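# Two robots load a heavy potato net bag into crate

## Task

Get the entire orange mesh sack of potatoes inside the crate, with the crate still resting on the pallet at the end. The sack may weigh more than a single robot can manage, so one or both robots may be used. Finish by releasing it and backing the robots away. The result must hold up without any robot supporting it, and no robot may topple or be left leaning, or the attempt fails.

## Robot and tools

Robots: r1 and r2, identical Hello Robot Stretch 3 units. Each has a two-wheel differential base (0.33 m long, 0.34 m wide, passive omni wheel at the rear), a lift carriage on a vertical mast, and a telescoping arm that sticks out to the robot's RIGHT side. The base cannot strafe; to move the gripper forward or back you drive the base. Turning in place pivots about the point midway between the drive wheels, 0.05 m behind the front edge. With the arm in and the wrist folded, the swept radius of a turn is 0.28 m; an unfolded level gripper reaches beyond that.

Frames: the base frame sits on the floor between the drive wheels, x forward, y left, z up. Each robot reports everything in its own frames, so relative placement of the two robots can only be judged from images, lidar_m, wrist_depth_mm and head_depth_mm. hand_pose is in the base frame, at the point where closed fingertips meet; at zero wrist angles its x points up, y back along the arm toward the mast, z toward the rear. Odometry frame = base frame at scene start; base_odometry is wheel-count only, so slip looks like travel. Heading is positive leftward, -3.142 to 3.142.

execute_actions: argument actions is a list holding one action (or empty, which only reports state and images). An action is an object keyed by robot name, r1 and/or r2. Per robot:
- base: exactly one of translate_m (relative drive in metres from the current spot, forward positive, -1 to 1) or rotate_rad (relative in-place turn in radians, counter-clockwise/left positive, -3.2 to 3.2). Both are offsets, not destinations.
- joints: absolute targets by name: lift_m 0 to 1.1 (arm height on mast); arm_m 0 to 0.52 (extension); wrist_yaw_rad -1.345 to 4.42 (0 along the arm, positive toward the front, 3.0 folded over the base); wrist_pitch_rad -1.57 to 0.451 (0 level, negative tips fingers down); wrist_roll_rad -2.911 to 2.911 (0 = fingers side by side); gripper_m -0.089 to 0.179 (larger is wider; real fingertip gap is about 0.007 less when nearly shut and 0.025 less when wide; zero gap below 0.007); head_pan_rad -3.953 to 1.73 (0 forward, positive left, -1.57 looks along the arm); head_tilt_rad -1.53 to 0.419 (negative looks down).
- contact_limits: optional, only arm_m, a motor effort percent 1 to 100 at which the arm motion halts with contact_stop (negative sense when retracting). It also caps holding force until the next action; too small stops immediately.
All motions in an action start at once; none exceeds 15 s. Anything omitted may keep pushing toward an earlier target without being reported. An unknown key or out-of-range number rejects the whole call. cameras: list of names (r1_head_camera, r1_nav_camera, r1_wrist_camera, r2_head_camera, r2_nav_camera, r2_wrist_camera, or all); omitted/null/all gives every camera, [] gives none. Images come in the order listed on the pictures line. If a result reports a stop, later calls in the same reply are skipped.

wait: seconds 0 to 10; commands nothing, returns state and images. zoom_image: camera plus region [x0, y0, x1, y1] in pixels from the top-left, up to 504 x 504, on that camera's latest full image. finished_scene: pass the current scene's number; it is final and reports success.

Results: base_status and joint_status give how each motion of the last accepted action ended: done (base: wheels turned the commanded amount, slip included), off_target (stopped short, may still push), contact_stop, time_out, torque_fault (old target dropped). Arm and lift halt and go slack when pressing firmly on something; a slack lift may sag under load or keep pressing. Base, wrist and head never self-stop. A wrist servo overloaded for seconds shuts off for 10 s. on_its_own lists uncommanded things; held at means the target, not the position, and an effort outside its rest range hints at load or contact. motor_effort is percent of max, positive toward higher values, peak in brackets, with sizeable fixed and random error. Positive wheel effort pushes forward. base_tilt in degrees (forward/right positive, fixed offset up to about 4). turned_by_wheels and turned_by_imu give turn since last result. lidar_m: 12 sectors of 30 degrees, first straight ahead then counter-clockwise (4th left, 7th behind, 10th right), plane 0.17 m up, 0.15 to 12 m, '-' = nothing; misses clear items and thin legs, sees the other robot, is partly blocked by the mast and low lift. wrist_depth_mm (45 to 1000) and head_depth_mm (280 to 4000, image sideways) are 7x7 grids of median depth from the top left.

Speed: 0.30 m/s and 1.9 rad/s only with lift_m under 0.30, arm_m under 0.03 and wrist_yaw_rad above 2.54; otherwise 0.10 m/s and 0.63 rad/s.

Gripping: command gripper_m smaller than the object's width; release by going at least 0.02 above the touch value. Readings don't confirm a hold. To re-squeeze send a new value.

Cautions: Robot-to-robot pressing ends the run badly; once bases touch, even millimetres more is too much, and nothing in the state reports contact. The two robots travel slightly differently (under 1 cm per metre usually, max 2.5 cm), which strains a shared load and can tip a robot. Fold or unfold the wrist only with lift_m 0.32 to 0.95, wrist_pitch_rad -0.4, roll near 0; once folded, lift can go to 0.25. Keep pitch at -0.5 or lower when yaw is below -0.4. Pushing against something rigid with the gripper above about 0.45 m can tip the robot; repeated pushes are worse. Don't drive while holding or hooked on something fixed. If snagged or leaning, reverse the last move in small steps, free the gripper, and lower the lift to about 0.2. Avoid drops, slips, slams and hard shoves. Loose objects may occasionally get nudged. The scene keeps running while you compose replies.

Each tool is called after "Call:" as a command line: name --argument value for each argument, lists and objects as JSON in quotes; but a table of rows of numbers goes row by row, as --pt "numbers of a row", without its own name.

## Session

Call:
execute_actions --actions '[]'

Scene clock: 0.00 s.
r1.base_odometry: x=+0.000 y=+0.000 heading=+0.000 (m, m, rad; r1's odometry frame)
r1.turned_by_wheels: +0.000 (rad since the last result)
r1.turned_by_imu: +0.000 (rad since the last result)
r1.base_tilt: forward=+0.0 right=+0.3 (deg)
r1.lidar_m: 1.52 1.72 2.86 4.51 3.83 3.22 2.12 1.38 1.16 1.16 1.31 1.52
r1.head_depth_mm: 1464 1461 1452 1440 1434 1417 1419 / 1494 1489 1468 1448 1463 1447 1433 / 1515 1513 1498 1501 1480 1472 1462 / 1554 1528 1532 1524 1501 1492 1486 / 1580 1557 1552 1548 1534 1520 1516 / 1621 1603 1592 1574 1570 1554 1548 / 1631 1622 1612 1601 1601 1582 1580
r1.base_status: not commanded
r1.joint_positions: lift_m=+0.370 arm_m=+0.000 wrist_yaw_rad=+2.955 wrist_pitch_rad=-0.619 wrist_roll_rad=+0.007 gripper_m=+0.037 head_pan_rad=+0.009 head_tilt_rad=-0.018
r1.joint_status: not commanded
r1.motor_effort: left_wheel=+0 right_wheel=+0 lift_m=+34 arm_m=+0 wrist_yaw_rad=+0 wrist_pitch_rad=+4 wrist_roll_rad=+0 gripper_m=+0 head_pan_rad=+0 head_tilt_rad=+1 (%)
r1.hand_pose: x=+0.0149 y=+0.0460 z=+0.3402 quat_wxyz=(+0.278, +0.693, +0.151, +0.648) (m; r1's base frame)
r1.wrist_depth_mm: - - - - - - - / 831 - 977 - - - - / 716 - 811 869 922 - - / 616 - 683 724 780 815 891 / 540 549 597 627 647 693 732 / 491 - - 555 566 593 630 / - - - 473 508 524 549
r2.base_odometry: x=+0.000 y=+0.000 heading=+0.000 (m, m, rad; r2's odometry frame)
r2.turned_by_wheels: +0.000 (rad since the last result)
r2.turned_by_imu: +0.000 (rad since the last result)
r2.base_tilt: forward=-0.3 right=+0.0 (deg)
r2.lidar_m: 1.43 1.11 1.09 1.15 1.02 1.00 1.07 1.56 2.07 3.96 4.70 3.28
r2.head_depth_mm: 1877 2909 - - - 2963 2020 / 1849 2879 3395 3252 3131 2813 2035 / 1832 2492 2549 2468 2398 2364 2061 / 1812 2094 2050 2006 1979 1936 1855 / 1708 1731 1728 1691 1658 1628 1593 / 1534 1507 1475 1464 1436 1406 1380 / 1335 1314 1300 1284 1263 1241 1225
r2.base_status: not commanded
r2.joint_positions: lift_m=+0.502 arm_m=+0.003 wrist_yaw_rad=+2.908 wrist_pitch_rad=-0.597 wrist_roll_rad=-0.004 gripper_m=+0.037 head_pan_rad=-0.013 head_tilt_rad=-0.006
r2.joint_status: not commanded
r2.motor_effort: left_wheel=-1 right_wheel=+0 lift_m=+28 arm_m=+0 wrist_yaw_rad=+0 wrist_pitch_rad=+4 wrist_roll_rad=+1 gripper_m=+0 head_pan_rad=+1 head_tilt_rad=+1 (%)
r2.hand_pose: x=+0.0247 y=+0.0453 z=+0.4771 quat_wxyz=(+0.285, +0.694, +0.129, +0.649) (m; r2's base frame)
r2.wrist_depth_mm: 786 - - - - 936 846 / 828 - - - - - 916 / 857 - - - 946 904 865 / 885 866 862 841 812 779 773 / 794 780 750 733 714 685 665 / 702 668 648 639 606 612 605 / 618 595 - - 559 549 522
pictures: r1_head_camera (sideways: a quarter turn clockwise sets it upright), r1_nav_camera (sideways: a quarter turn counterclockwise sets it upright), r1_wrist_camera, r2_head_camera (sideways: a quarter turn clockwise sets it upright), r2_nav_camera (sideways: a quarter turn counterclockwise sets it upright), r2_wrist_camera
camera_calibration (this result's frames):
r1_head_camera: T_world_to_cam=[[0.0574884, 0.0474724, -0.997217, 1.31751], [0.0351829, 0.998152, 0.0495451, -0.0625189], [0.997726, -0.0379333, 0.0557119, -0.120758], [0, 0, 0, 1]] pos_world=[0.0469412, -0.00472287, 1.32367]
r1_nav_camera: T_world_to_cam=[[0.0932318, -0.0523099, 0.994269, -1.254], [0.0328891, -0.997912, -0.0555856, 0.122811], [0.995101, 0.037883, -0.0913167, 0.0625251], [0, 0, 0, 1]] pos_world=[0.0506547, 0.0545889, 1.25935]
r1_wrist_camera: T_world_to_cam=[[0.978791, -0.148193, 0.141448, -0.071851], [-0.00473959, -0.706649, -0.707549, 0.315082], [0.204808, 0.691872, -0.692364, 0.361962], [0, 0, 0, 1]] pos_world=[-0.0023123, -0.038427, 0.483708]
r2_head_camera: T_world_to_cam=[[-0.00350575, 0.0631221, -0.998, 1.31719], [0.0324514, 0.997487, 0.0629757, -0.083029], [0.999467, -0.0321657, -0.00554534, -0.0387375], [0, 0, 0, 1]] pos_world=[0.046029, -0.00156908, 1.31956]
r2_nav_camera: T_world_to_cam=[[-0.0410774, -0.0265123, 0.998804, -1.24835], [-0.034001, -0.999032, -0.0279167, 0.0846634], [0.998577, -0.0351071, 0.0401362, -0.0954217], [0, 0, 0, 1]] pos_world=[0.0468857, 0.0481349, 1.25305]
r2_wrist_camera: T_world_to_cam=[[0.959811, -0.268836, -0.0805631, 0.0385447], [-0.24589, -0.667176, -0.703146, 0.401836], [0.135281, 0.694696, -0.706467, 0.468904], [0, 0, 0, 1]] pos_world=[-0.00162162, -0.0472882, 0.61692]
Images, in order (width x height): r1_head_camera 896x504, r1_nav_camera 672x504, r1_wrist_camera 644x364, r2_head_camera 896x504, r2_nav_camera 672x504, r2_wrist_camera 644x364.

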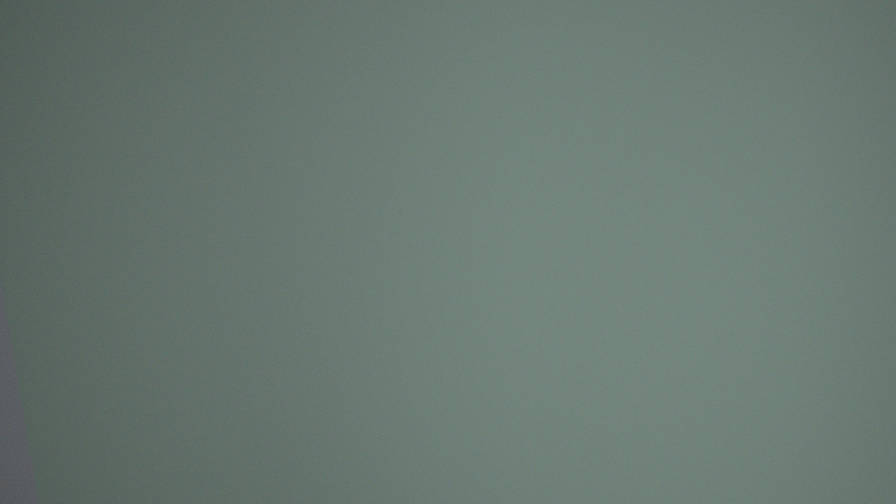

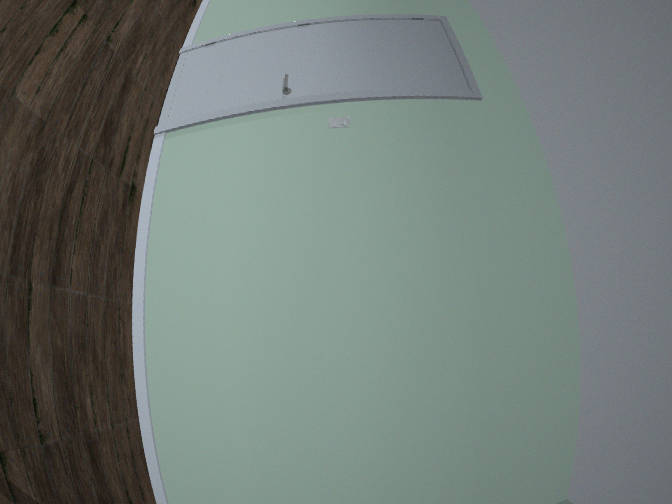

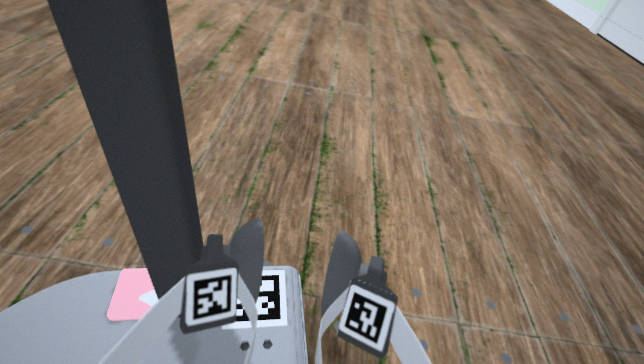

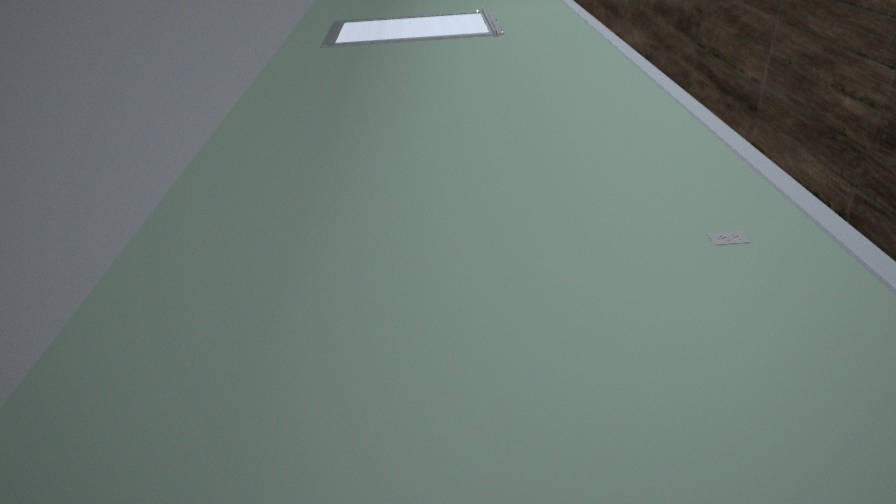

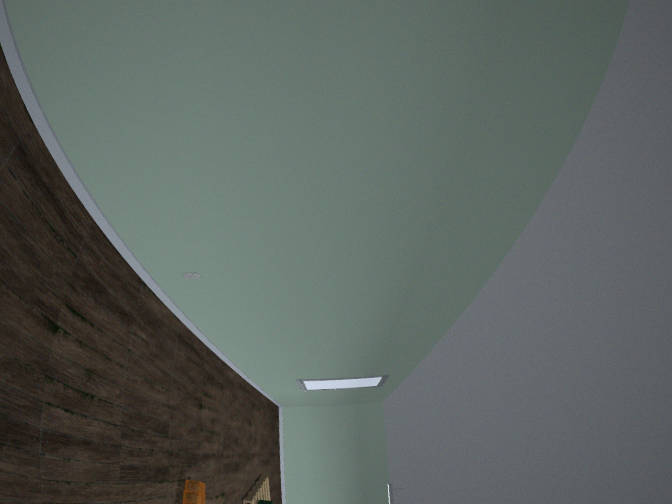

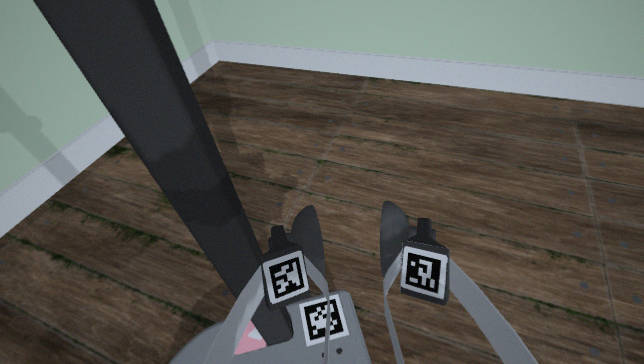

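Objects lie to r2's right; r1's left probably.

Call:
execute_actions --actions '[{"r1":{"joints":{"head_pan_rad":1.57,"head_tilt_rad":-0.5}},"r2":{"joints":{"head_pan_rad":-1.4,"head_tilt_rad":-0.45}}}]' --cameras '["r1_nav_camera","r2_nav_camera","r2_head_camera"]'

Scene clock: 3.60 s.
r1.base_odometry: x=+0.000 y=+0.000 heading=+0.000 (m, m, rad; r1's odometry frame)
r1.turned_by_wheels: +0.000 (rad since the last result)
r1.turned_by_imu: +0.000 (rad since the last result)
r1.base_tilt: forward=+0.1 right=+0.3 (deg)
r1.lidar_m: 1.52 1.71 2.84 4.50 3.82 3.21 2.12 1.38 1.16 1.16 1.31 1.52
r1.head_depth_mm: - - - 3080 2164 1682 1372 / - - - 3134 2188 1686 1376 / - - - 3120 2188 1703 1378 / - - - 3131 2208 1690 1390 / - - - 3130 2227 1709 1380 / - - - 3187 2223 1705 1390 / - - - 3174 2240 1725 1401
r1.base_status: not commanded
r1.joint_positions: lift_m=+0.370 arm_m=+0.000 wrist_yaw_rad=+2.955 wrist_pitch_rad=-0.619 wrist_roll_rad=+0.007 gripper_m=+0.037 head_pan_rad=+1.563 head_tilt_rad=-0.494
r1.joint_status: all done
r1.motor_effort: left_wheel=+0(0) right_wheel=+0(0) lift_m=+34(34) arm_m=-1(0) wrist_yaw_rad=+1(0) wrist_pitch_rad=+4(4) wrist_roll_rad=+0(0) gripper_m=+0(0) head_pan_rad=+4(42) head_tilt_rad=-3(18) (%)
r1.hand_pose: x=+0.0149 y=+0.0460 z=+0.3402 quat_wxyz=(+0.278, +0.693, +0.151, +0.648) (m; r1's base frame)
r1.wrist_depth_mm: - - - - - - - / 850 - - - - - - / 712 - 802 861 935 - - / 614 - 687 724 764 819 879 / 538 550 596 623 654 686 732 / 491 - - 556 575 594 627 / - - - 473 509 523 548
r2.base_odometry: x=+0.000 y=+0.000 heading=+0.000 (m, m, rad; r2's odometry frame)
r2.turned_by_wheels: +0.000 (rad since the last result)
r2.turned_by_imu: +0.001 (rad since the last result)
r2.base_tilt: forward=-0.4 right=+0.0 (deg)
r2.lidar_m: 1.42 1.10 1.08 1.16 1.02 1.00 1.07 1.56 2.08 3.95 4.67 3.27
r2.head_depth_mm: 3350 3555 3815 2940 2053 1589 1290 / 3548 3849 - 2986 2087 1602 1293 / 3850 - - 2997 2096 1608 1302 / - - - 3028 2132 1617 1314 / - - - 3135 2157 1636 1320 / - - - 3163 2135 1639 1324 / - - - 3204 2170 1648 1332
r2.base_status: not commanded
r2.joint_positions: lift_m=+0.502 arm_m=+0.003 wrist_yaw_rad=+2.908 wrist_pitch_rad=-0.597 wrist_roll_rad=-0.004 gripper_m=+0.037 head_pan_rad=-1.393 head_tilt_rad=-0.444
r2.joint_status: all done
r2.motor_effort: left_wheel=-1(2) right_wheel=+0(0) lift_m=+28(28) arm_m=+0(0) wrist_yaw_rad=+0(0) wrist_pitch_rad=+3(4) wrist_roll_rad=+1(1) gripper_m=-1(1) head_pan_rad=-2(36) head_tilt_rad=-3(24) (%)
r2.hand_pose: x=+0.0247 y=+0.0453 z=+0.4771 quat_wxyz=(+0.285, +0.694, +0.129, +0.649) (m; r2's base frame)
r2.wrist_depth_mm: 756 - - - - 888 815 / 842 - - - - - 918 / 886 - - - 932 940 876 / 859 887 852 845 783 780 750 / 785 768 746 723 697 670 670 / 685 674 664 650 603 589 577 / 615 601 - - 562 547 530
pictures: r1_nav_camera (sideways: a quarter turn counterclockwise sets it upright), r2_head_camera (sideways: a quarter turn clockwise sets it upright), r2_nav_camera (sideways: a quarter turn counterclockwise sets it upright)
camera_calibration (this result's frames):
r1_nav_camera: T_world_to_cam=[[0.0574555, 0.537629, 0.841222, -1.05395], [0.998099, -0.0121266, -0.06042, 0.12318], [-0.0222824, 0.843094, -0.537304, 0.649159], [0, 0, 0, 1]] pos_world=[-0.0479259, 0.0208264, 1.24284]
r2_head_camera: T_world_to_cam=[[-0.0135677, 0.431555, -0.901985, 1.1917], [0.989949, 0.132798, 0.0486463, -0.0701822], [0.140775, -0.892258, -0.429019, 0.517691], [0, 0, 0, 1]] pos_world=[0.0127674, -0.0430487, 1.30041]
r2_nav_camera: T_world_to_cam=[[0.0418745, -0.38536, 0.921816, -1.14807], [-0.9891, -0.146344, -0.0162473, 0.0752845], [0.141163, -0.911088, -0.387287, 0.466166], [0, 0, 0, 1]] pos_world=[0.0567331, -0.00668268, 1.24007]
Images, in order (width x height): r1_nav_camera 672x504, r2_head_camera 896x504, r2_nav_camera 672x504.

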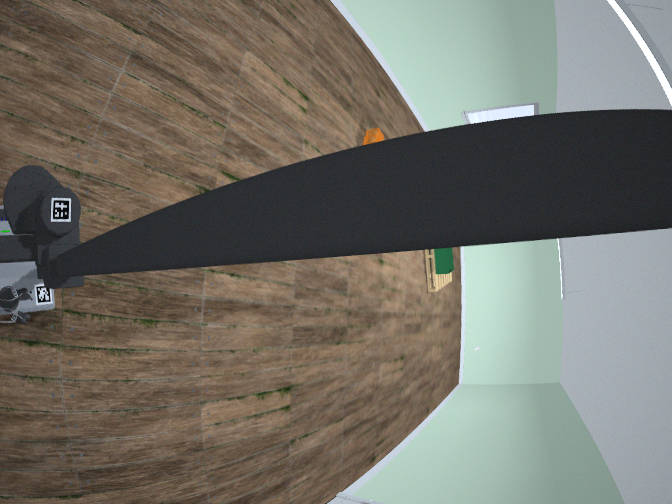

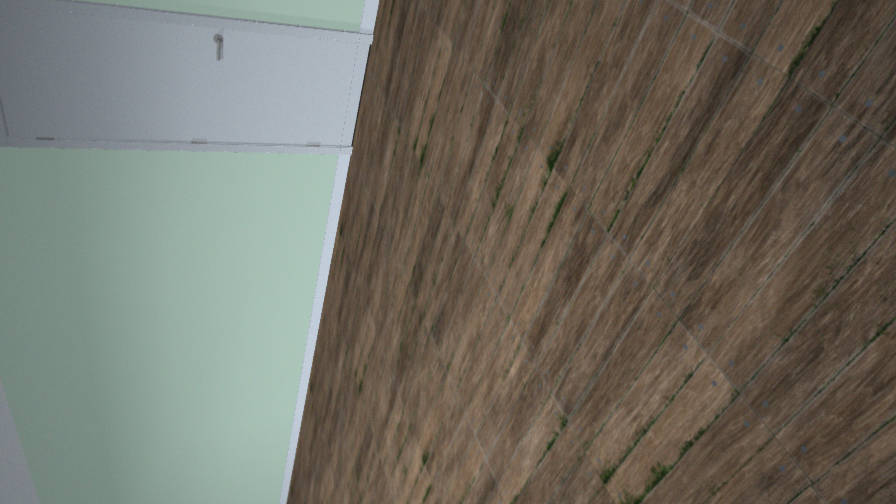

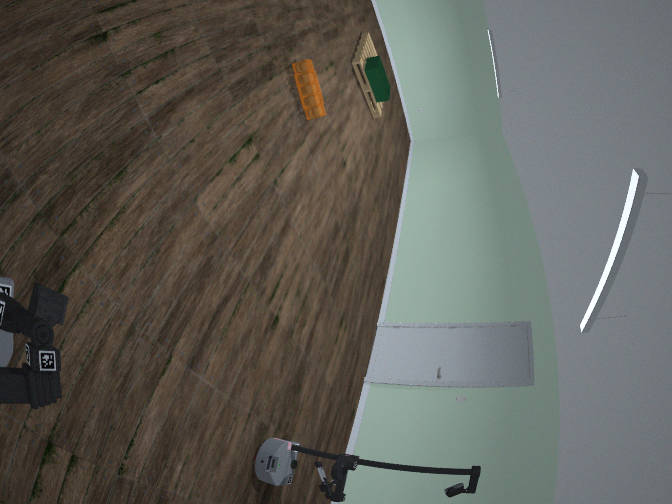

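Call:
execute_actions --actions '[{"r1":{"base":{"rotate_rad":1.73},"joints":{"lift_m":0.28,"wrist_pitch_rad":-0.4,"head_pan_rad":0,"head_tilt_rad":-0.6}},"r2":{"base":{"rotate_rad":-0.7},"joints":{"wrist_pitch_rad":-0.4,"lift_m":0.28,"head_pan_rad":-0.3,"head_tilt_rad":-0.6}}}]' --cameras '[]'

Call:
execute_actions --actions '[{"r1":{"base":{"translate_m":1.0}},"r2":{"base":{"translate_m":1.0}}}]' --cameras '[]'

Call:
execute_actions --actions '[{"r1":{"base":{"translate_m":0.6}},"r2":{"base":{"translate_m":0.7}}}]' --cameras '["r1_nav_camera","r2_nav_camera","r2_head_camera"]'

Scene clock: 22.07 s.
r1.base_odometry: x=+0.000 y=+0.000 heading=+1.730 (m, m, rad; r1's odometry frame)
r1.turned_by_wheels: +1.730 (rad since the last result)
r1.turned_by_imu: +1.733 (rad since the last result)
r1.base_tilt: forward=+0.1 right=+0.5 (deg)
r1.lidar_m: 4.51 3.49 2.12 1.95 1.27 1.16 1.17 1.45 1.52 1.54 1.90 3.84
r1.head_depth_mm: - - 3819 2576 1915 1552 1291 / - - 3894 2565 1938 1533 1293 / - - 3905 2580 1926 1560 1289 / - - 3915 2592 1953 1545 1296 / - - 3963 2607 1945 1559 1296 / - - 3982 2596 1940 1558 1302 / - - 3922 2613 1953 1550 1311
r1.base_status: done
r1.joint_positions: lift_m=+0.280 arm_m=+0.000 wrist_yaw_rad=+2.955 wrist_pitch_rad=-0.421 wrist_roll_rad=+0.007 gripper_m=+0.037 head_pan_rad=+0.007 head_tilt_rad=-0.593
r1.joint_status: all done
r1.motor_effort: left_wheel=-2(10) right_wheel=+1(9) lift_m=+23(27) arm_m=-1(1) wrist_yaw_rad=+1(0) wrist_pitch_rad=+6(9) wrist_roll_rad=+0(0) gripper_m=+0(0) head_pan_rad=-3(41) head_tilt_rad=-2(11) (%)
r1.hand_pose: x=+0.0203 y=+0.0748 z=+0.2923 quat_wxyz=(+0.212, +0.704, +0.082, +0.672) (m; r1's base frame)
r1.wrist_depth_mm: - - - - - - - / - - - - - - - / 806 - 980 - - - - / 654 - 754 810 893 971 - / 534 - 620 653 692 744 806 / 468 - - 539 577 605 639 / - - - 451 492 508 538
r2.base_odometry: x=+0.000 y=+0.000 heading=-0.700 (m, m, rad; r2's odometry frame)
r2.turned_by_wheels: -0.700 (rad since the last result)
r2.turned_by_imu: -0.709 (rad since the last result)
r2.base_tilt: forward=-0.3 right=-0.2 (deg)
r2.lidar_m: 4.68 1.71 1.16 1.09 1.10 1.07 1.00 1.02 1.31 2.04 3.77 4.81
r2.head_depth_mm: - - 3305 2283 1757 1408 1188 / - - 3301 2309 1748 1413 1193 / - - 3352 2327 1771 1425 1202 / - - 3435 2335 1785 1433 1196 / - - 3413 2349 1803 1443 1206 / - - 3434 2378 1802 1443 1208 / - - 3503 2395 1821 1453 1213
r2.base_status: done
r2.joint_positions: lift_m=+0.281 arm_m=+0.003 wrist_yaw_rad=+2.908 wrist_pitch_rad=-0.419 wrist_roll_rad=-0.004 gripper_m=+0.037 head_pan_rad=-0.307 head_tilt_rad=-0.592
r2.joint_status: all done
r2.motor_effort: left_wheel=+1(6) right_wheel=-1(3) lift_m=+15(21) arm_m=+0(0) wrist_yaw_rad=+0(1) wrist_pitch_rad=+5(6) wrist_roll_rad=+1(1) gripper_m=+0(1) head_pan_rad=+3(37) head_tilt_rad=-3(17) (%)
r2.hand_pose: x=+0.0307 y=+0.0705 z=+0.2930 quat_wxyz=(+0.227, +0.702, +0.066, +0.671) (m; r2's base frame)
r2.wrist_depth_mm: 802 899 953 - - - - / 866 - - - - - - / 920 - 923 873 831 802 782 / 781 748 717 702 652 643 625 / 636 615 596 567 566 526 510 / 529 509 - - 448 454 434 / 453 - - - 404 394 386
pictures: none
No camera images: the call's "cameras" was empty. Leave "cameras" out to get every camera's image.

Scene clock: 27.10 s.
r1.base_odometry: x=-0.158 y=+0.987 heading=+1.730 (m, m, rad; r1's odometry frame)
r1.turned_by_wheels: +0.000 (rad since the last result)
r1.turned_by_imu: +0.008 (rad since the last result)
r1.base_tilt: forward=+0.1 right=+0.6 (deg)
r1.lidar_m: 3.52 3.08 1.65 2.87 2.26 2.09 2.11 2.06 1.89 1.90 2.38 3.59
r1.head_depth_mm: - - 3838 2563 1923 1543 1280 / - - 3622 2556 1928 1544 1287 / - - 3616 2588 1939 1551 1300 / - - 3761 2578 1947 1549 1292 / - - 3871 2614 1952 1559 1297 / - - 3966 2640 1957 1552 1296 / - - 3959 2604 1956 1568 1307
r1.base_status: done
r1.joint_positions: lift_m=+0.280 arm_m=+0.000 wrist_yaw_rad=+2.955 wrist_pitch_rad=-0.421 wrist_roll_rad=+0.007 gripper_m=+0.037 head_pan_rad=+0.007 head_tilt_rad=-0.594
r1.joint_status: not commanded
r1.motor_effort: left_wheel=-2(8) right_wheel=+1(6) lift_m=+23(23) arm_m=+0(0) wrist_yaw_rad=+0(1) wrist_pitch_rad=+6(6) wrist_roll_rad=+0(0) gripper_m=+0(0) head_pan_rad=-3(3) head_tilt_rad=-3(2) (%)
r1.hand_pose: x=+0.0203 y=+0.0748 z=+0.2924 quat_wxyz=(+0.212, +0.704, +0.082, +0.673) (m; r1's base frame)
r1.wrist_depth_mm: - - - - - - - / - - - - - - - / 795 - 981 - - - - / 645 - 748 815 873 980 - / 535 - 623 651 693 752 805 / 465 - - 541 576 611 644 / - - - 449 491 511 538
r2.base_odometry: x=+0.765 y=-0.644 heading=-0.700 (m, m, rad; r2's odometry frame)
r2.turned_by_wheels: +0.000 (rad since the last result)
r2.turned_by_imu: +0.008 (rad since the last result)
r2.base_tilt: forward=-0.4 right=-0.1 (deg)
r2.lidar_m: 3.68 1.85 1.26 1.18 1.20 1.54 2.00 2.04 2.63 1.57 3.68 3.97
r2.head_depth_mm: - - 3315 2280 1740 1403 1188 / - - 3357 2308 1750 1419 1192 / - - 3361 2306 1752 1428 1195 / - - 3373 2327 1788 1443 1198 / - - 3459 2361 1777 1433 1204 / - - 3453 2369 1793 1443 1208 / - - 3500 2394 1797 1455 1222
r2.base_status: done
r2.joint_positions: lift_m=+0.281 arm_m=+0.003 wrist_yaw_rad=+2.908 wrist_pitch_rad=-0.418 wrist_roll_rad=-0.004 gripper_m=+0.037 head_pan_rad=-0.307 head_tilt_rad=-0.593
r2.joint_status: not commanded
r2.motor_effort: left_wheel=-1(14) right_wheel=+0(5) lift_m=+16(16) arm_m=+0(0) wrist_yaw_rad=+1(0) wrist_pitch_rad=+5(6) wrist_roll_rad=+1(1) gripper_m=-1(1) head_pan_rad=+2(3) head_tilt_rad=-2(4) (%)
r2.hand_pose: x=+0.0307 y=+0.0706 z=+0.2932 quat_wxyz=(+0.227, +0.702, +0.066, +0.671) (m; r2's base frame)
r2.wrist_depth_mm: 885 - - - - - - / 963 - - - - - - / - - 916 874 845 812 743 / 810 746 728 689 658 631 603 / 620 606 595 576 555 530 516 / 517 512 - - 444 453 444 / 448 - - - 410 394 384
pictures: none
No camera images: the call's "cameras" was empty. Leave "cameras" out to get every camera's image.

Scene clock: 31.23 s.
r1.base_odometry: x=-0.253 y=+1.580 heading=+1.730 (m, m, rad; r1's odometry frame)
r1.turned_by_wheels: +0.000 (rad since the last result)
r1.turned_by_imu: +0.005 (rad since the last result)
r1.base_tilt: forward=+0.3 right=+0.3 (deg)
r1.lidar_m: 2.95 2.83 1.36 2.66 2.87 2.64 2.67 2.30 2.10 2.12 2.67 2.98
r1.head_depth_mm: - - 3602 2552 1930 1543 1289 / - - 3361 2580 1921 1536 1287 / - - 3375 2558 1950 1540 1295 / - - 3833 2592 1942 1556 1286 / - - 3895 2603 1941 1555 1300 / - - 3899 2618 1956 1558 1306 / 3992 - 3963 2609 1974 1565 1302
r1.base_status: done
r1.joint_positions: lift_m=+0.280 arm_m=+0.000 wrist_yaw_rad=+2.955 wrist_pitch_rad=-0.421 wrist_roll_rad=+0.007 gripper_m=+0.037 head_pan_rad=+0.007 head_tilt_rad=-0.594
r1.joint_status: not commanded
r1.motor_effort: left_wheel=-2(9) right_wheel=+2(8) lift_m=+23(23) arm_m=-1(1) wrist_yaw_rad=+0(2) wrist_pitch_rad=+6(6) wrist_roll_rad=+0(0) gripper_m=+0(0) head_pan_rad=-3(3) head_tilt_rad=-2(3) (%)
r1.hand_pose: x=+0.0203 y=+0.0748 z=+0.2925 quat_wxyz=(+0.212, +0.704, +0.082, +0.673) (m; r1's base frame)
r1.wrist_depth_mm: - - - - - - - / - - - - - - - / 795 - 983 - - - - / 649 - 755 810 898 967 - / 539 - 618 654 698 745 812 / 470 - - 533 577 605 649 / - - - 453 492 509 544
r2.base_odometry: x=+1.300 y=-1.095 heading=-0.700 (m, m, rad; r2's odometry frame)
r2.turned_by_wheels: +0.000 (rad since the last result)
r2.turned_by_imu: +0.006 (rad since the last result)
r2.base_tilt: forward=-0.4 right=-0.1 (deg)
r2.lidar_m: 2.97 1.92 1.31 1.24 1.26 1.63 2.70 2.76 3.58 1.29 3.59 3.16
r2.head_depth_mm: - - 3264 2294 1749 1418 1177 / - - 3347 2299 1758 1422 1193 / - - 3365 2306 1760 1427 1194 / - - 3314 2332 1773 1432 1194 / - - 3188 2359 1784 1424 1207 / - - 3155 2368 1804 1449 1208 / - - 3507 2372 1808 1458 1210
r2.base_status: done
r2.joint_positions: lift_m=+0.281 arm_m=+0.003 wrist_yaw_rad=+2.908 wrist_pitch_rad=-0.418 wrist_roll_rad=-0.004 gripper_m=+0.037 head_pan_rad=-0.307 head_tilt_rad=-0.594
r2.joint_status: not commanded
r2.motor_effort: left_wheel=-1(13) right_wheel=+0(5) lift_m=+16(15) arm_m=+0(0) wrist_yaw_rad=+0(1) wrist_pitch_rad=+6(6) wrist_roll_rad=+1(1) gripper_m=+0(0) head_pan_rad=+3(3) head_tilt_rad=-3(3) (%)
r2.hand_pose: x=+0.0307 y=+0.0706 z=+0.2932 quat_wxyz=(+0.227, +0.702, +0.066, +0.671) (m; r2's base frame)
r2.wrist_depth_mm: 950 - - - - - - / - - - - - - - / - - 961 902 828 805 735 / 788 751 731 693 661 640 619 / 630 619 606 582 565 528 510 / 523 509 - - 453 457 444 / 450 - - - 406 392 387
pictures: r1_nav_camera (sideways: a quarter turn counterclockwise sets it upright), r2_head_camera (sideways: a quarter turn clockwise sets it upright), r2_nav_camera (sideways: a quarter turn counterclockwise sets it upright)
camera_calibration (this result's frames):
r1_nav_camera: T_world_to_cam=[[0.619845, -0.0488245, 0.783204, -0.981743], [-0.00318603, -0.998211, -0.0597064, 0.128351], [0.784718, 0.0345134, -0.618892, 0.750379], [0, 0, 0, 1]] pos_world=[0.0201019, 0.0542902, 1.24097]
r2_head_camera: T_world_to_cam=[[-0.511666, 0.22833, -0.828289, 1.09862], [0.35043, 0.935671, 0.0414572, -0.056913], [0.784472, -0.269045, -0.558765, 0.682583], [0, 0, 0, 1]] pos_world=[0.0466054, -0.0139513, 1.29374]
r2_nav_camera: T_world_to_cam=[[0.48724, -0.182781, 0.853925, -1.06222], [-0.333593, -0.942648, -0.0114282, 0.0650093], [0.80704, -0.279295, -0.52027, 0.635145], [0, 0, 0, 1]] pos_world=[0.0266576, 0.0445187, 1.23825]
Images, in order (width x height): r1_nav_camera 672x504, r2_head_camera 896x504, r2_nav_camera 672x504.

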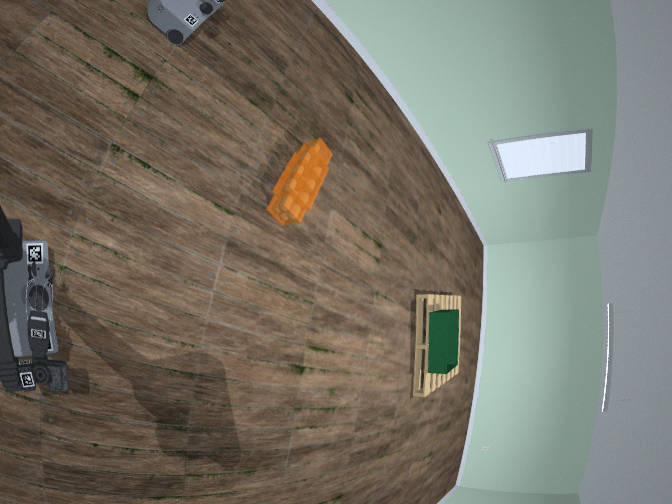

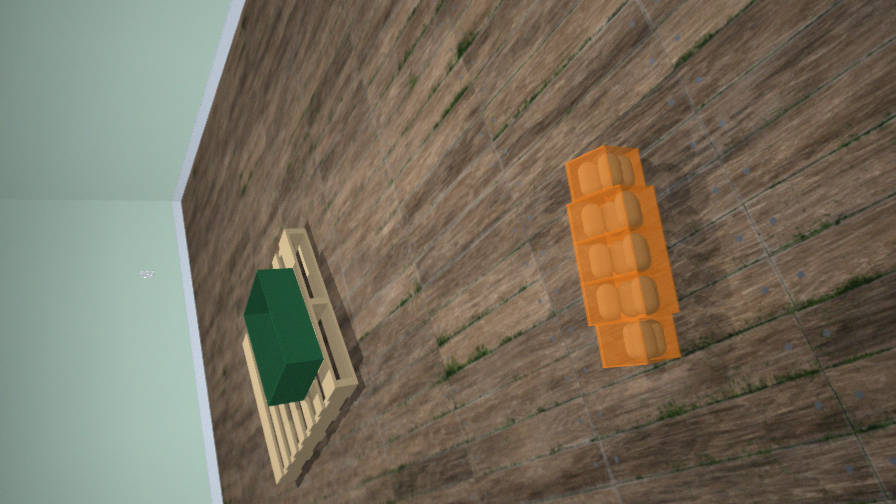

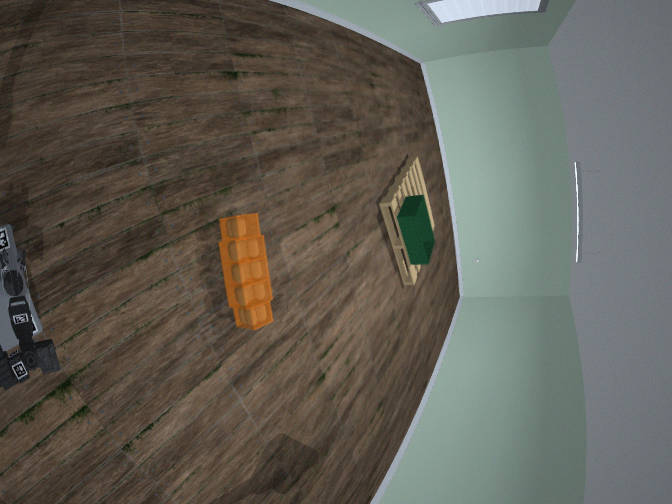

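Call:
execute_actions --actions '[{"r1":{"base":{"rotate_rad":0.56}},"r2":{"base":{"translate_m":-0.5},"joints":{"head_pan_rad":-0.6,"head_tilt_rad":-0.7}}}]' --cameras '[]'

Call:
execute_actions --actions '[{"r1":{"base":{"translate_m":0.95},"joints":{"lift_m":0.285}}}]' --cameras '[]'

Call:
execute_actions --actions '[{"r1":{"base":{"rotate_rad":0.93},"joints":{"lift_m":0.4,"head_pan_rad":-1.57,"head_tilt_rad":-1.0}}}]' --cameras '[]'

Call:
execute_actions --actions '[{"r1":{"joints":{"wrist_yaw_rad":1.5,"gripper_m":0.179}}}]' --cameras '[]'

Call:
execute_actions --actions '[{"r1":{"joints":{"wrist_pitch_rad":-1.56}}}]' --cameras '["r1_head_camera","r2_head_camera"]'

Scene clock: 59.13 s.
r1.base_odometry: x=-0.253 y=+1.580 heading=+2.290 (m, m, rad; r1's odometry frame)
r1.turned_by_wheels: +0.560 (rad since the last result)
r1.turned_by_imu: +0.562 (rad since the last result)
r1.base_tilt: forward=+0.1 right=+0.3 (deg)
r1.lidar_m: 2.80 2.62 1.47 2.82 2.64 2.68 2.27 2.09 2.14 2.75 2.97 2.96
r1.head_depth_mm: 3894 - 3841 2584 1935 1535 1297 / 3617 3888 3793 2539 1935 1548 1292 / 3247 3593 3767 2587 1808 1552 1289 / 2993 3281 3492 2639 1947 1557 1294 / 2773 2990 3147 2625 1946 1558 1297 / 2579 2807 3002 2613 1952 1557 1302 / 2418 2577 2775 2614 1949 1560 1304
r1.base_status: done
r1.joint_positions: lift_m=+0.280 arm_m=+0.000 wrist_yaw_rad=+2.955 wrist_pitch_rad=-0.421 wrist_roll_rad=+0.007 gripper_m=+0.037 head_pan_rad=+0.007 head_tilt_rad=-0.594
r1.joint_status: not commanded
r1.motor_effort: left_wheel=-2(10) right_wheel=+1(7) lift_m=+24(23) arm_m=+0(1) wrist_yaw_rad=+0(0) wrist_pitch_rad=+6(6) wrist_roll_rad=+0(0) gripper_m=+0(0) head_pan_rad=-3(3) head_tilt_rad=-2(3) (%)
r1.hand_pose: x=+0.0203 y=+0.0748 z=+0.2925 quat_wxyz=(+0.212, +0.704, +0.082, +0.673) (m; r1's base frame)
r1.wrist_depth_mm: - - - - - - - / - - - - - - - / 795 - 994 - - - - / 654 - 747 825 878 997 - / 539 - 624 657 693 743 814 / 465 - - 532 576 610 647 / - - - 448 492 512 533
r2.base_odometry: x=+0.918 y=-0.773 heading=-0.700 (m, m, rad; r2's odometry frame)
r2.turned_by_wheels: +0.000 (rad since the last result)
r2.turned_by_imu: -0.002 (rad since the last result)
r2.base_tilt: forward=-0.4 right=-0.1 (deg)
r2.lidar_m: 3.50 1.85 1.27 1.20 1.22 1.56 2.20 2.24 2.89 3.60 1.43 3.78
r2.head_depth_mm: 3377 3587 2653 1983 1617 1336 1136 / 3702 3857 2671 2020 1607 1333 1138 / - - 2721 2023 1620 1339 1153 / - - 2724 2065 1615 1340 1155 / - - 2768 2030 1621 1351 1155 / - - 2770 1935 1635 1353 1159 / - - 2760 2059 1628 1361 1165
r2.base_status: done
r2.joint_positions: lift_m=+0.281 arm_m=+0.003 wrist_yaw_rad=+2.908 wrist_pitch_rad=-0.418 wrist_roll_rad=-0.004 gripper_m=+0.037 head_pan_rad=-0.593 head_tilt_rad=-0.692
r2.joint_status: all done
r2.motor_effort: left_wheel=-1(14) right_wheel=+0(4) lift_m=+16(15) arm_m=+0(0) wrist_yaw_rad=+1(0) wrist_pitch_rad=+5(5) wrist_roll_rad=+1(1) gripper_m=+0(0) head_pan_rad=-2(18) head_tilt_rad=-3(11) (%)
r2.hand_pose: x=+0.0307 y=+0.0706 z=+0.2932 quat_wxyz=(+0.227, +0.702, +0.066, +0.671) (m; r2's base frame)
r2.wrist_depth_mm: 924 - - - - - - / - - - - - - - / - - 957 909 825 786 762 / 797 749 721 697 660 634 613 / 629 605 594 585 552 530 503 / 530 511 - - 444 449 442 / 452 - - - 404 397 381
pictures: none
No camera images: the call's "cameras" was empty. Leave "cameras" out to get every camera's image.

Scene clock: 64.00 s.
r1.base_odometry: x=-0.879 y=+2.295 heading=+2.290 (m, m, rad; r1's odometry frame)
r1.turned_by_wheels: +0.000 (rad since the last result)
r1.turned_by_imu: +0.007 (rad since the last result)
r1.base_tilt: forward=+0.0 right=+0.3 (deg)
r1.lidar_m: 1.97 1.85 1.88 1.17 3.18 3.22 3.09 2.86 2.94 3.76 2.35 2.90
r1.head_depth_mm: 2661 3028 3344 2553 1917 1548 1289 / 2442 2687 3067 2569 1911 1551 1296 / 2262 2478 2736 2579 1940 1554 1283 / 2059 2256 2486 2555 1938 1553 1292 / 1919 2078 2263 2433 1954 1556 1304 / 1784 1922 2081 2303 1955 1555 1299 / 1673 1792 1943 2101 1948 1565 1305
r1.base_status: done
r1.joint_positions: lift_m=+0.285 arm_m=+0.000 wrist_yaw_rad=+2.955 wrist_pitch_rad=-0.420 wrist_roll_rad=+0.007 gripper_m=+0.037 head_pan_rad=+0.007 head_tilt_rad=-0.594
r1.joint_status: all done
r1.motor_effort: left_wheel=-2(7) right_wheel=+1(8) lift_m=+44(45) arm_m=-1(1) wrist_yaw_rad=+0(0) wrist_pitch_rad=+6(6) wrist_roll_rad=+0(1) gripper_m=+0(0) head_pan_rad=-3(3) head_tilt_rad=-2(2) (%)
r1.hand_pose: x=+0.0203 y=+0.0749 z=+0.2967 quat_wxyz=(+0.212, +0.704, +0.082, +0.673) (m; r1's base frame)
r1.wrist_depth_mm: - - - - - - - / - - - - - - - / 799 - 993 - - - - / 655 - 756 823 894 1000 - / 543 - 624 667 706 758 818 / 470 - - 542 576 612 657 / - - - 454 498 519 538
r2.base_odometry: x=+0.918 y=-0.773 heading=-0.700 (m, m, rad; r2's odometry frame)
r2.turned_by_wheels: +0.000 (rad since the last result)
r2.turned_by_imu: +0.001 (rad since the last result)
r2.base_tilt: forward=-0.4 right=-0.1 (deg)
r2.lidar_m: 3.51 1.86 1.27 1.19 1.22 1.56 2.20 2.24 2.88 3.59 3.64 1.06
r2.head_depth_mm: 3415 3603 2696 1993 1597 1338 1140 / 3738 3855 2721 2035 1610 1339 1142 / - - 2741 2031 1608 1343 1155 / - - 2723 1382 1526 1348 1157 / - 3682 2516 1593 1540 1358 1153 / - - 2772 1929 1625 1358 1155 / - - 2784 2071 1651 1362 1159
r2.base_status: not commanded
r2.joint_positions: lift_m=+0.281 arm_m=+0.003 wrist_yaw_rad=+2.908 wrist_pitch_rad=-0.418 wrist_roll_rad=-0.004 gripper_m=+0.037 head_pan_rad=-0.593 head_tilt_rad=-0.692
r2.joint_status: not commanded
r2.motor_effort: left_wheel=-1(1) right_wheel=+0(0) lift_m=+16(15) arm_m=+0(0) wrist_yaw_rad=+1(1) wrist_pitch_rad=+6(6) wrist_roll_rad=+0(1) gripper_m=-1(0) head_pan_rad=-3(3) head_tilt_rad=-3(3) (%)
r2.hand_pose: x=+0.0307 y=+0.0706 z=+0.2932 quat_wxyz=(+0.227, +0.702, +0.066, +0.671) (m; r2's base frame)
r2.wrist_depth_mm: 912 - - - - - - / - - - - - - - / - - 968 856 823 799 758 / 774 746 717 695 674 635 609 / 630 605 597 573 563 532 502 / 528 508 - - 446 457 438 / 447 - - - 404 398 388
pictures: none
No camera images: the call's "cameras" was empty. Leave "cameras" out to get every camera's image.

Scene clock: 66.20 s.
r1.base_odometry: x=-0.879 y=+2.295 heading=-3.064 (m, m, rad; r1's odometry frame)
r1.turned_by_wheels: +0.930 (rad since the last result)
r1.turned_by_imu: +0.935 (rad since the last result)
r1.base_tilt: forward=+0.0 right=+0.4 (deg)
r1.lidar_m: 1.85 1.17 3.16 3.18 3.22 2.86 2.90 3.45 2.35 3.36 2.07 1.85
r1.head_depth_mm: 2392 2271 1896 1616 1411 1258 1125 / 2697 2292 1895 1622 1412 1257 1139 / 2909 2289 1900 1615 1421 1213 - / 2892 2301 1892 1618 1410 1210 - / 2849 2296 1899 1604 1324 1229 1118 / 2901 2264 1881 1608 1359 1237 1120 / 2853 2298 1895 1610 1406 1231 1117
r1.base_status: done
r1.joint_positions: lift_m=+0.400 arm_m=+0.000 wrist_yaw_rad=+2.955 wrist_pitch_rad=-0.420 wrist_roll_rad=+0.007 gripper_m=+0.037 head_pan_rad=-1.563 head_tilt_rad=-0.988
r1.joint_status: all done
r1.motor_effort: left_wheel=-1(9) right_wheel=+2(7) lift_m=+44(46) arm_m=-1(1) wrist_yaw_rad=+0(0) wrist_pitch_rad=+6(6) wrist_roll_rad=-1(0) gripper_m=+0(0) head_pan_rad=-4(43) head_tilt_rad=-4(21) (%)
r1.hand_pose: x=+0.0203 y=+0.0749 z=+0.4118 quat_wxyz=(+0.212, +0.704, +0.082, +0.673) (m; r1's base frame)
r1.wrist_depth_mm: - - - - - - - / - - - - - - - / - - - - - - - / 819 - 974 - - - - / 706 - 790 840 905 968 - / 594 - - 685 739 783 831 / 525 - 560 584 636 658 694
r2.base_odometry: x=+0.918 y=-0.773 heading=-0.700 (m, m, rad; r2's odometry frame)
r2.turned_by_wheels: +0.000 (rad since the last result)
r2.turned_by_imu: +0.000 (rad since the last result)
r2.base_tilt: forward=-0.3 right=-0.1 (deg)
r2.lidar_m: 3.52 1.86 1.28 1.19 1.22 1.56 2.21 2.23 2.88 3.58 3.64 1.17
r2.head_depth_mm: 3423 3646 2674 2001 1610 1338 1145 / 3677 3834 2746 2015 1607 1337 1150 / - - 2723 2033 1622 1342 1150 / - 3641 1344 1667 1567 1349 1154 / - - 2517 1717 1592 1344 1150 / - - 2766 1912 1637 1349 1157 / - - 2789 2070 1642 1355 1158
r2.base_status: not commanded
r2.joint_positions: lift_m=+0.281 arm_m=+0.003 wrist_yaw_rad=+2.908 wrist_pitch_rad=-0.418 wrist_roll_rad=-0.004 gripper_m=+0.037 head_pan_rad=-0.593 head_tilt_rad=-0.692
r2.joint_status: not commanded
r2.motor_effort: left_wheel=-1(1) right_wheel=+0(0) lift_m=+16(15) arm_m=+0(0) wrist_yaw_rad=-1(0) wrist_pitch_rad=+5(6) wrist_roll_rad=+1(1) gripper_m=+0(0) head_pan_rad=-2(2) head_tilt_rad=-3(3) (%)
r2.hand_pose: x=+0.0307 y=+0.0706 z=+0.2932 quat_wxyz=(+0.227, +0.702, +0.066, +0.671) (m; r2's base frame)
r2.wrist_depth_mm: 900 - - - - - - / - - - - - - - / - - 969 889 834 792 767 / 787 740 710 696 662 638 609 / 619 603 604 575 551 527 517 / 525 506 - - 444 454 439 / 447 - - - 410 399 390
pictures: none
No camera images: the call's "cameras" was empty. Leave "cameras" out to get every camera's image.

Scene clock: 68.10 s.
r1.base_odometry: x=-0.879 y=+2.295 heading=-3.064 (m, m, rad; r1's odometry frame)
r1.turned_by_wheels: +0.000 (rad since the last result)
r1.turned_by_imu: +0.000 (rad since the last result)
r1.base_tilt: forward=+0.1 right=+0.2 (deg)
r1.lidar_m: 1.85 1.17 3.17 3.18 3.21 2.86 2.89 3.45 2.35 3.38 2.07 1.84
r1.head_depth_mm: 2396 2294 1918 1627 1419 1250 1122 / 2726 2308 1913 1646 1415 1256 1141 / 2925 2293 1885 1619 1413 1208 - / 2850 2298 1893 1600 1396 1232 - / 2852 2309 1891 1614 1320 1229 1086 / 2873 2266 1884 1603 1366 1243 1120 / 2879 2275 1890 1600 1399 1242 1119
r1.base_status: not commanded
r1.joint_positions: lift_m=+0.400 arm_m=+0.000 wrist_yaw_rad=+1.503 wrist_pitch_rad=-0.420 wrist_roll_rad=+0.007 gripper_m=+0.179 head_pan_rad=-1.563 head_tilt_rad=-0.988
r1.joint_status: all done
r1.motor_effort: left_wheel=-2(2) right_wheel=+2(1) lift_m=+43(44) arm_m=-1(1) wrist_yaw_rad=-3(3) wrist_pitch_rad=+6(6) wrist_roll_rad=-1(0) gripper_m=+0(95) head_pan_rad=-4(3) head_tilt_rad=-4(4) (%)
r1.hand_pose: x=+0.2022 y=-0.1607 z=+0.4118 quat_wxyz=(+0.605, +0.581, -0.406, +0.362) (m; r1's base frame)
r1.wrist_depth_mm: - - - - - - - / - - - - - - - / - - - - - - - / 838 896 973 - - - - / 724 736 788 837 908 980 - / - 620 668 694 732 792 839 / 520 538 572 601 624 - 714
r2.base_odometry: x=+0.918 y=-0.773 heading=-0.700 (m, m, rad; r2's odometry frame)
r2.turned_by_wheels: +0.000 (rad since the last result)
r2.turned_by_imu: +0.000 (rad since the last result)
r2.base_tilt: forward=-0.3 right=+0.0 (deg)
r2.lidar_m: 3.49 1.86 1.28 1.19 1.22 1.57 2.20 2.24 2.89 3.58 3.64 1.17
r2.head_depth_mm: 3407 3630 2682 1993 1604 1339 1147 / 3709 3919 2671 2010 1604 1341 1143 / - - 2733 2039 1615 1341 1148 / - 3630 1341 1658 1575 1351 1148 / - - 2501 1973 1583 1353 1155 / - - 2775 1918 1640 1353 1156 / - - 2781 2075 1637 1371 1159
r2.base_status: not commanded
r2.joint_positions: lift_m=+0.281 arm_m=+0.003 wrist_yaw_rad=+2.908 wrist_pitch_rad=-0.418 wrist_roll_rad=-0.004 gripper_m=+0.037 head_pan_rad=-0.593 head_tilt_rad=-0.692
r2.joint_status: not commanded
r2.motor_effort: left_wheel=-1(1) right_wheel=+0(0) lift_m=+16(15) arm_m=+0(0) wrist_yaw_rad=+0(0) wrist_pitch_rad=+5(6) wrist_roll_rad=+1(1) gripper_m=+0(0) head_pan_rad=-1(2) head_tilt_rad=-3(4) (%)
r2.hand_pose: x=+0.0307 y=+0.0706 z=+0.2932 quat_wxyz=(+0.227, +0.702, +0.066, +0.671) (m; r2's base frame)
r2.wrist_depth_mm: 880 - - - - - - / - - - - - - - / - - 919 865 852 790 778 / 799 732 723 685 650 644 614 / 640 613 592 575 561 537 505 / 523 508 - - 447 459 437 / 453 - - - 407 395 383
pictures: none
No camera images: the call's "cameras" was empty. Leave "cameras" out to get every camera's image.

Scene clock: 69.53 s.
r1.base_odometry: x=-0.879 y=+2.295 heading=-3.064 (m, m, rad; r1's odometry frame)
r1.turned_by_wheels: +0.000 (rad since the last result)
r1.turned_by_imu: +0.000 (rad since the last result)
r1.base_tilt: forward=+0.1 right=+0.2 (deg)
r1.lidar_m: 1.85 1.16 3.17 3.19 3.21 2.87 2.90 3.45 2.35 3.37 2.07 1.85
r1.head_depth_mm: 2404 2278 1912 1627 1401 1257 1124 / 2722 2321 1904 1623 1414 1250 1136 / 2878 2319 1895 1619 1408 1215 - / 2893 2282 1893 1619 1408 1226 - / 2845 2292 1895 1613 1317 1222 1115 / 2860 2245 1890 1610 1359 1246 1117 / 2842 2283 1887 1607 1405 1244 1112
r1.base_status: not commanded
r1.joint_positions: lift_m=+0.400 arm_m=+0.000 wrist_yaw_rad=+1.503 wrist_pitch_rad=-1.554 wrist_roll_rad=+0.007 gripper_m=+0.179 head_pan_rad=-1.563 head_tilt_rad=-0.988
r1.joint_status: all done
r1.motor_effort: left_wheel=-2(3) right_wheel=+1(2) lift_m=+44(44) arm_m=-1(1) wrist_yaw_rad=-3(4) wrist_pitch_rad=-2(2) wrist_roll_rad=+0(0) gripper_m=+0(0) head_pan_rad=-3(3) head_tilt_rad=-4(4) (%)
r1.hand_pose: x=-0.0412 y=-0.1442 z=+0.2817 quat_wxyz=(+0.707, +0.706, -0.032, -0.021) (m; r1's base frame)
r1.wrist_depth_mm: 406 410 414 420 422 429 434 / 412 415 423 426 432 435 440 / - - - 430 440 442 353 / - - - 443 445 453 399 / - - - 452 450 458 403 / - - - 458 464 390 380 / - - - 467 469 - 479
r2.base_odometry: x=+0.918 y=-0.773 heading=-0.700 (m, m, rad; r2's odometry frame)
r2.turned_by_wheels: +0.000 (rad since the last result)
r2.turned_by_imu: +0.000 (rad since the last result)
r2.base_tilt: forward=-0.4 right=+0.0 (deg)
r2.lidar_m: 3.52 1.86 1.27 1.19 1.22 1.56 2.20 2.25 2.88 3.59 3.65 1.17
r2.head_depth_mm: 3403 3654 2670 1998 1602 1336 1138 / 3702 3871 2704 2023 1614 1334 1145 / - - 2710 2051 1612 1348 1147 / - 3652 1347 1662 1568 1350 1152 / - - 2527 1790 1586 1353 1152 / - - 2797 1923 1636 1359 1152 / - - 2779 2080 1641 1357 1164
r2.base_status: not commanded
r2.joint_positions: lift_m=+0.281 arm_m=+0.003 wrist_yaw_rad=+2.908 wrist_pitch_rad=-0.418 wrist_roll_rad=-0.004 gripper_m=+0.037 head_pan_rad=-0.593 head_tilt_rad=-0.692
r2.joint_status: not commanded
r2.motor_effort: left_wheel=-1(1) right_wheel=+1(0) lift_m=+16(15) arm_m=+0(0) wrist_yaw_rad=+0(0) wrist_pitch_rad=+6(6) wrist_roll_rad=+1(1) gripper_m=+0(0) head_pan_rad=-2(4) head_tilt_rad=-3(3) (%)
r2.hand_pose: x=+0.0307 y=+0.0706 z=+0.2932 quat_wxyz=(+0.227, +0.702, +0.066, +0.671) (m; r2's base frame)
r2.wrist_depth_mm: 896 - - - - - - / - - - - - - - / - - 928 925 820 802 765 / 799 750 717 689 654 647 606 / 636 619 599 588 551 533 514 / 530 510 - - 444 450 441 / 448 - - - 407 393 388
pictures: r1_head_camera (sideways: a quarter turn clockwise sets it upright), r2_head_camera (sideways: a quarter turn clockwise sets it upright)
camera_calibration (this result's frames):
r1_head_camera: T_world_to_cam=[[0.0407367, 0.790387, -0.611251, 0.81403], [0.998288, -0.0578994, -0.00833693, 0.00699038], [-0.0419805, -0.609865, -0.791393, 0.987916], [0, 0, 0, 1]] pos_world=[0.00133386, -0.0404988, 1.27946]
r2_head_camera: T_world_to_cam=[[-0.491633, 0.407424, -0.769612, 1.02201], [0.60345, 0.796578, 0.0362127, -0.0516237], [0.62781, -0.446619, -0.637484, 0.785945], [0, 0, 0, 1]] pos_world=[0.0401801, -0.0242504, 1.28945]
Images, in order (width x height): r1_head_camera 896x504, r2_head_camera 896x504.

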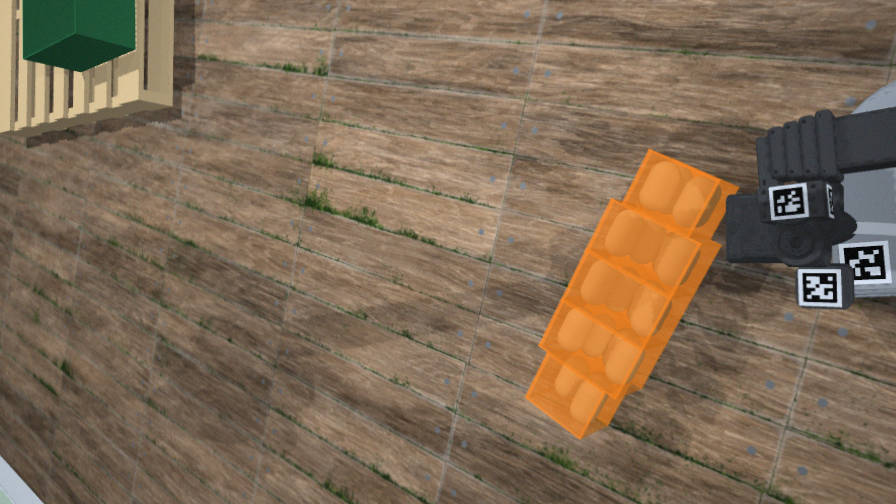

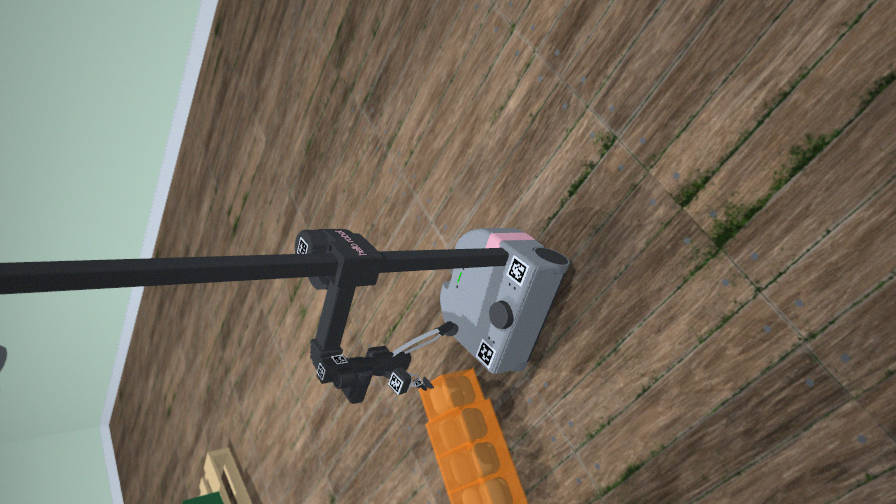

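Call:
execute_actions --actions '[{"r1":{"base":{"translate_m":-0.1},"joints":{"wrist_yaw_rad":1.07,"arm_m":0.27}}}]' --cameras '["r1_head_camera","r1_wrist_camera"]'

Scene clock: 82.00 s.
r1.base_odometry: x=-0.779 y=+2.303 heading=-3.064 (m, m, rad; r1's odometry frame)
r1.turned_by_wheels: +0.000 (rad since the last result)
r1.turned_by_imu: +0.000 (rad since the last result)
r1.base_tilt: forward=+0.1 right=+0.2 (deg)
r1.lidar_m: 1.95 1.24 3.20 3.19 3.14 2.77 2.81 3.33 2.31 3.55 2.18 1.94
r1.head_depth_mm: 2380 2299 1904 1626 1419 1250 1122 / 2512 2275 1911 1611 1414 1249 1141 / 2831 2310 1908 1617 1412 1250 - / 2901 2288 1892 1602 - 1203 1154 / 2890 2290 1878 1620 1403 1214 1122 / 2848 2271 1885 1609 1334 1228 1122 / 2854 2280 1891 1606 1368 1243 1118
r1.base_status: done
r1.joint_positions: lift_m=+0.400 arm_m=+0.270 wrist_yaw_rad=+1.071 wrist_pitch_rad=-1.555 wrist_roll_rad=+0.007 gripper_m=+0.179 head_pan_rad=-1.563 head_tilt_rad=-0.988
r1.joint_status: all done
r1.motor_effort: left_wheel=-1(6) right_wheel=+2(3) lift_m=+44(44) arm_m=+5(6) wrist_yaw_rad=-2(4) wrist_pitch_rad=-1(1) wrist_roll_rad=+0(0) gripper_m=+0(0) head_pan_rad=-3(3) head_tilt_rad=-4(4) (%)
r1.hand_pose: x=-0.0392 y=-0.4051 z=+0.2817 quat_wxyz=(+0.686, +0.683, -0.182, -0.172) (m; r1's base frame)
r1.wrist_depth_mm: 406 409 412 363 329 427 430 / 413 415 419 371 426 433 439 / 420 424 428 376 435 443 446 / 427 432 433 335 448 448 454 / - 438 440 338 454 460 466 / - 446 450 458 463 465 470 / - 459 460 466 472 - 482
r2.base_odometry: x=+0.918 y=-0.773 heading=-0.700 (m, m, rad; r2's odometry frame)
r2.turned_by_wheels: +0.000 (rad since the last result)
r2.turned_by_imu: +0.001 (rad since the last result)
r2.base_tilt: forward=-0.3 right=+0.0 (deg)
r2.lidar_m: 3.50 1.86 1.27 1.19 1.21 1.57 2.20 2.25 2.89 3.60 3.65 1.25
r2.head_depth_mm: 3432 3615 2692 1997 1596 1337 1136 / 3719 3903 2717 2028 1622 1336 1146 / - - 2704 2023 1615 1341 1154 / - 3613 1437 1725 1617 1344 1159 / - - 2636 1872 1616 1355 1155 / - - 2525 1915 1642 1358 1158 / - - 2686 2045 1649 1357 1158
r2.base_status: not commanded
r2.joint_positions: lift_m=+0.281 arm_m=+0.003 wrist_yaw_rad=+2.908 wrist_pitch_rad=-0.418 wrist_roll_rad=-0.004 gripper_m=+0.037 head_pan_rad=-0.593 head_tilt_rad=-0.692
r2.joint_status: not commanded
r2.motor_effort: left_wheel=+0(1) right_wheel=+0(1) lift_m=+16(15) arm_m=+0(1) wrist_yaw_rad=+1(0) wrist_pitch_rad=+6(6) wrist_roll_rad=+1(1) gripper_m=-1(1) head_pan_rad=-1(2) head_tilt_rad=-3(3) (%)
r2.hand_pose: x=+0.0307 y=+0.0706 z=+0.2932 quat_wxyz=(+0.227, +0.702, +0.066, +0.671) (m; r2's base frame)
r2.wrist_depth_mm: 890 - - - - - - / - - - - - - - / - - 939 908 835 802 756 / 774 753 712 688 636 634 615 / 643 611 598 574 553 524 508 / 522 500 - - 443 456 443 / 450 - - - 406 395 385
pictures: r1_head_camera (sideways: a quarter turn clockwise sets it upright), r1_wrist_camera
camera_calibration (this result's frames):
r1_head_camera: T_world_to_cam=[[0.0409068, 0.790379, -0.611251, 0.814029], [0.998275, -0.0581142, -0.00833693, 0.00699045], [-0.0421117, -0.609856, -0.791393, 0.987917], [0, 0, 0, 1]] pos_world=[0.00132515, -0.0404978, 1.27946]
r1_wrist_camera: T_world_to_cam=[[-0.356006, -0.932846, 0.0552937, -0.423425], [-0.922151, 0.360273, 0.140857, 0.111926], [-0.151318, -0.000843319, -0.988485, 0.433586], [0, 0, 0, 1]] pos_world=[0.0180803, -0.434948, 0.43624]
Images, in order (width x height): r1_head_camera 896x504, r1_wrist_camera 644x364.

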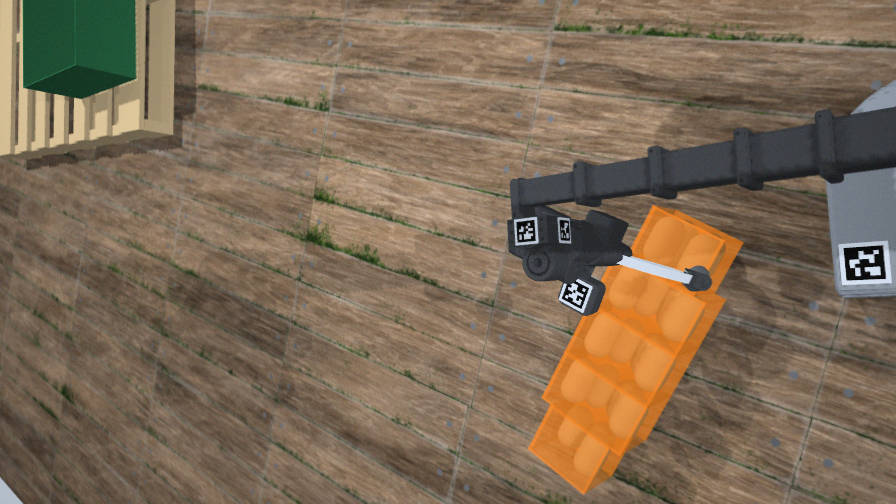

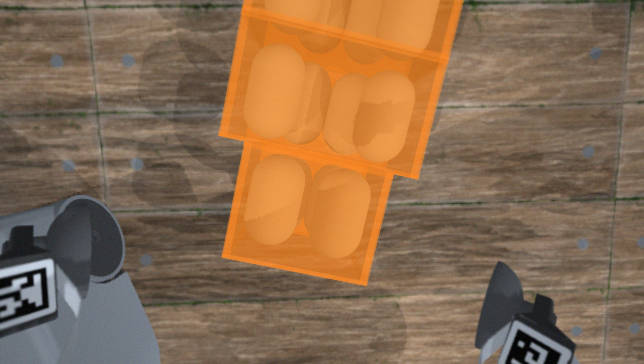

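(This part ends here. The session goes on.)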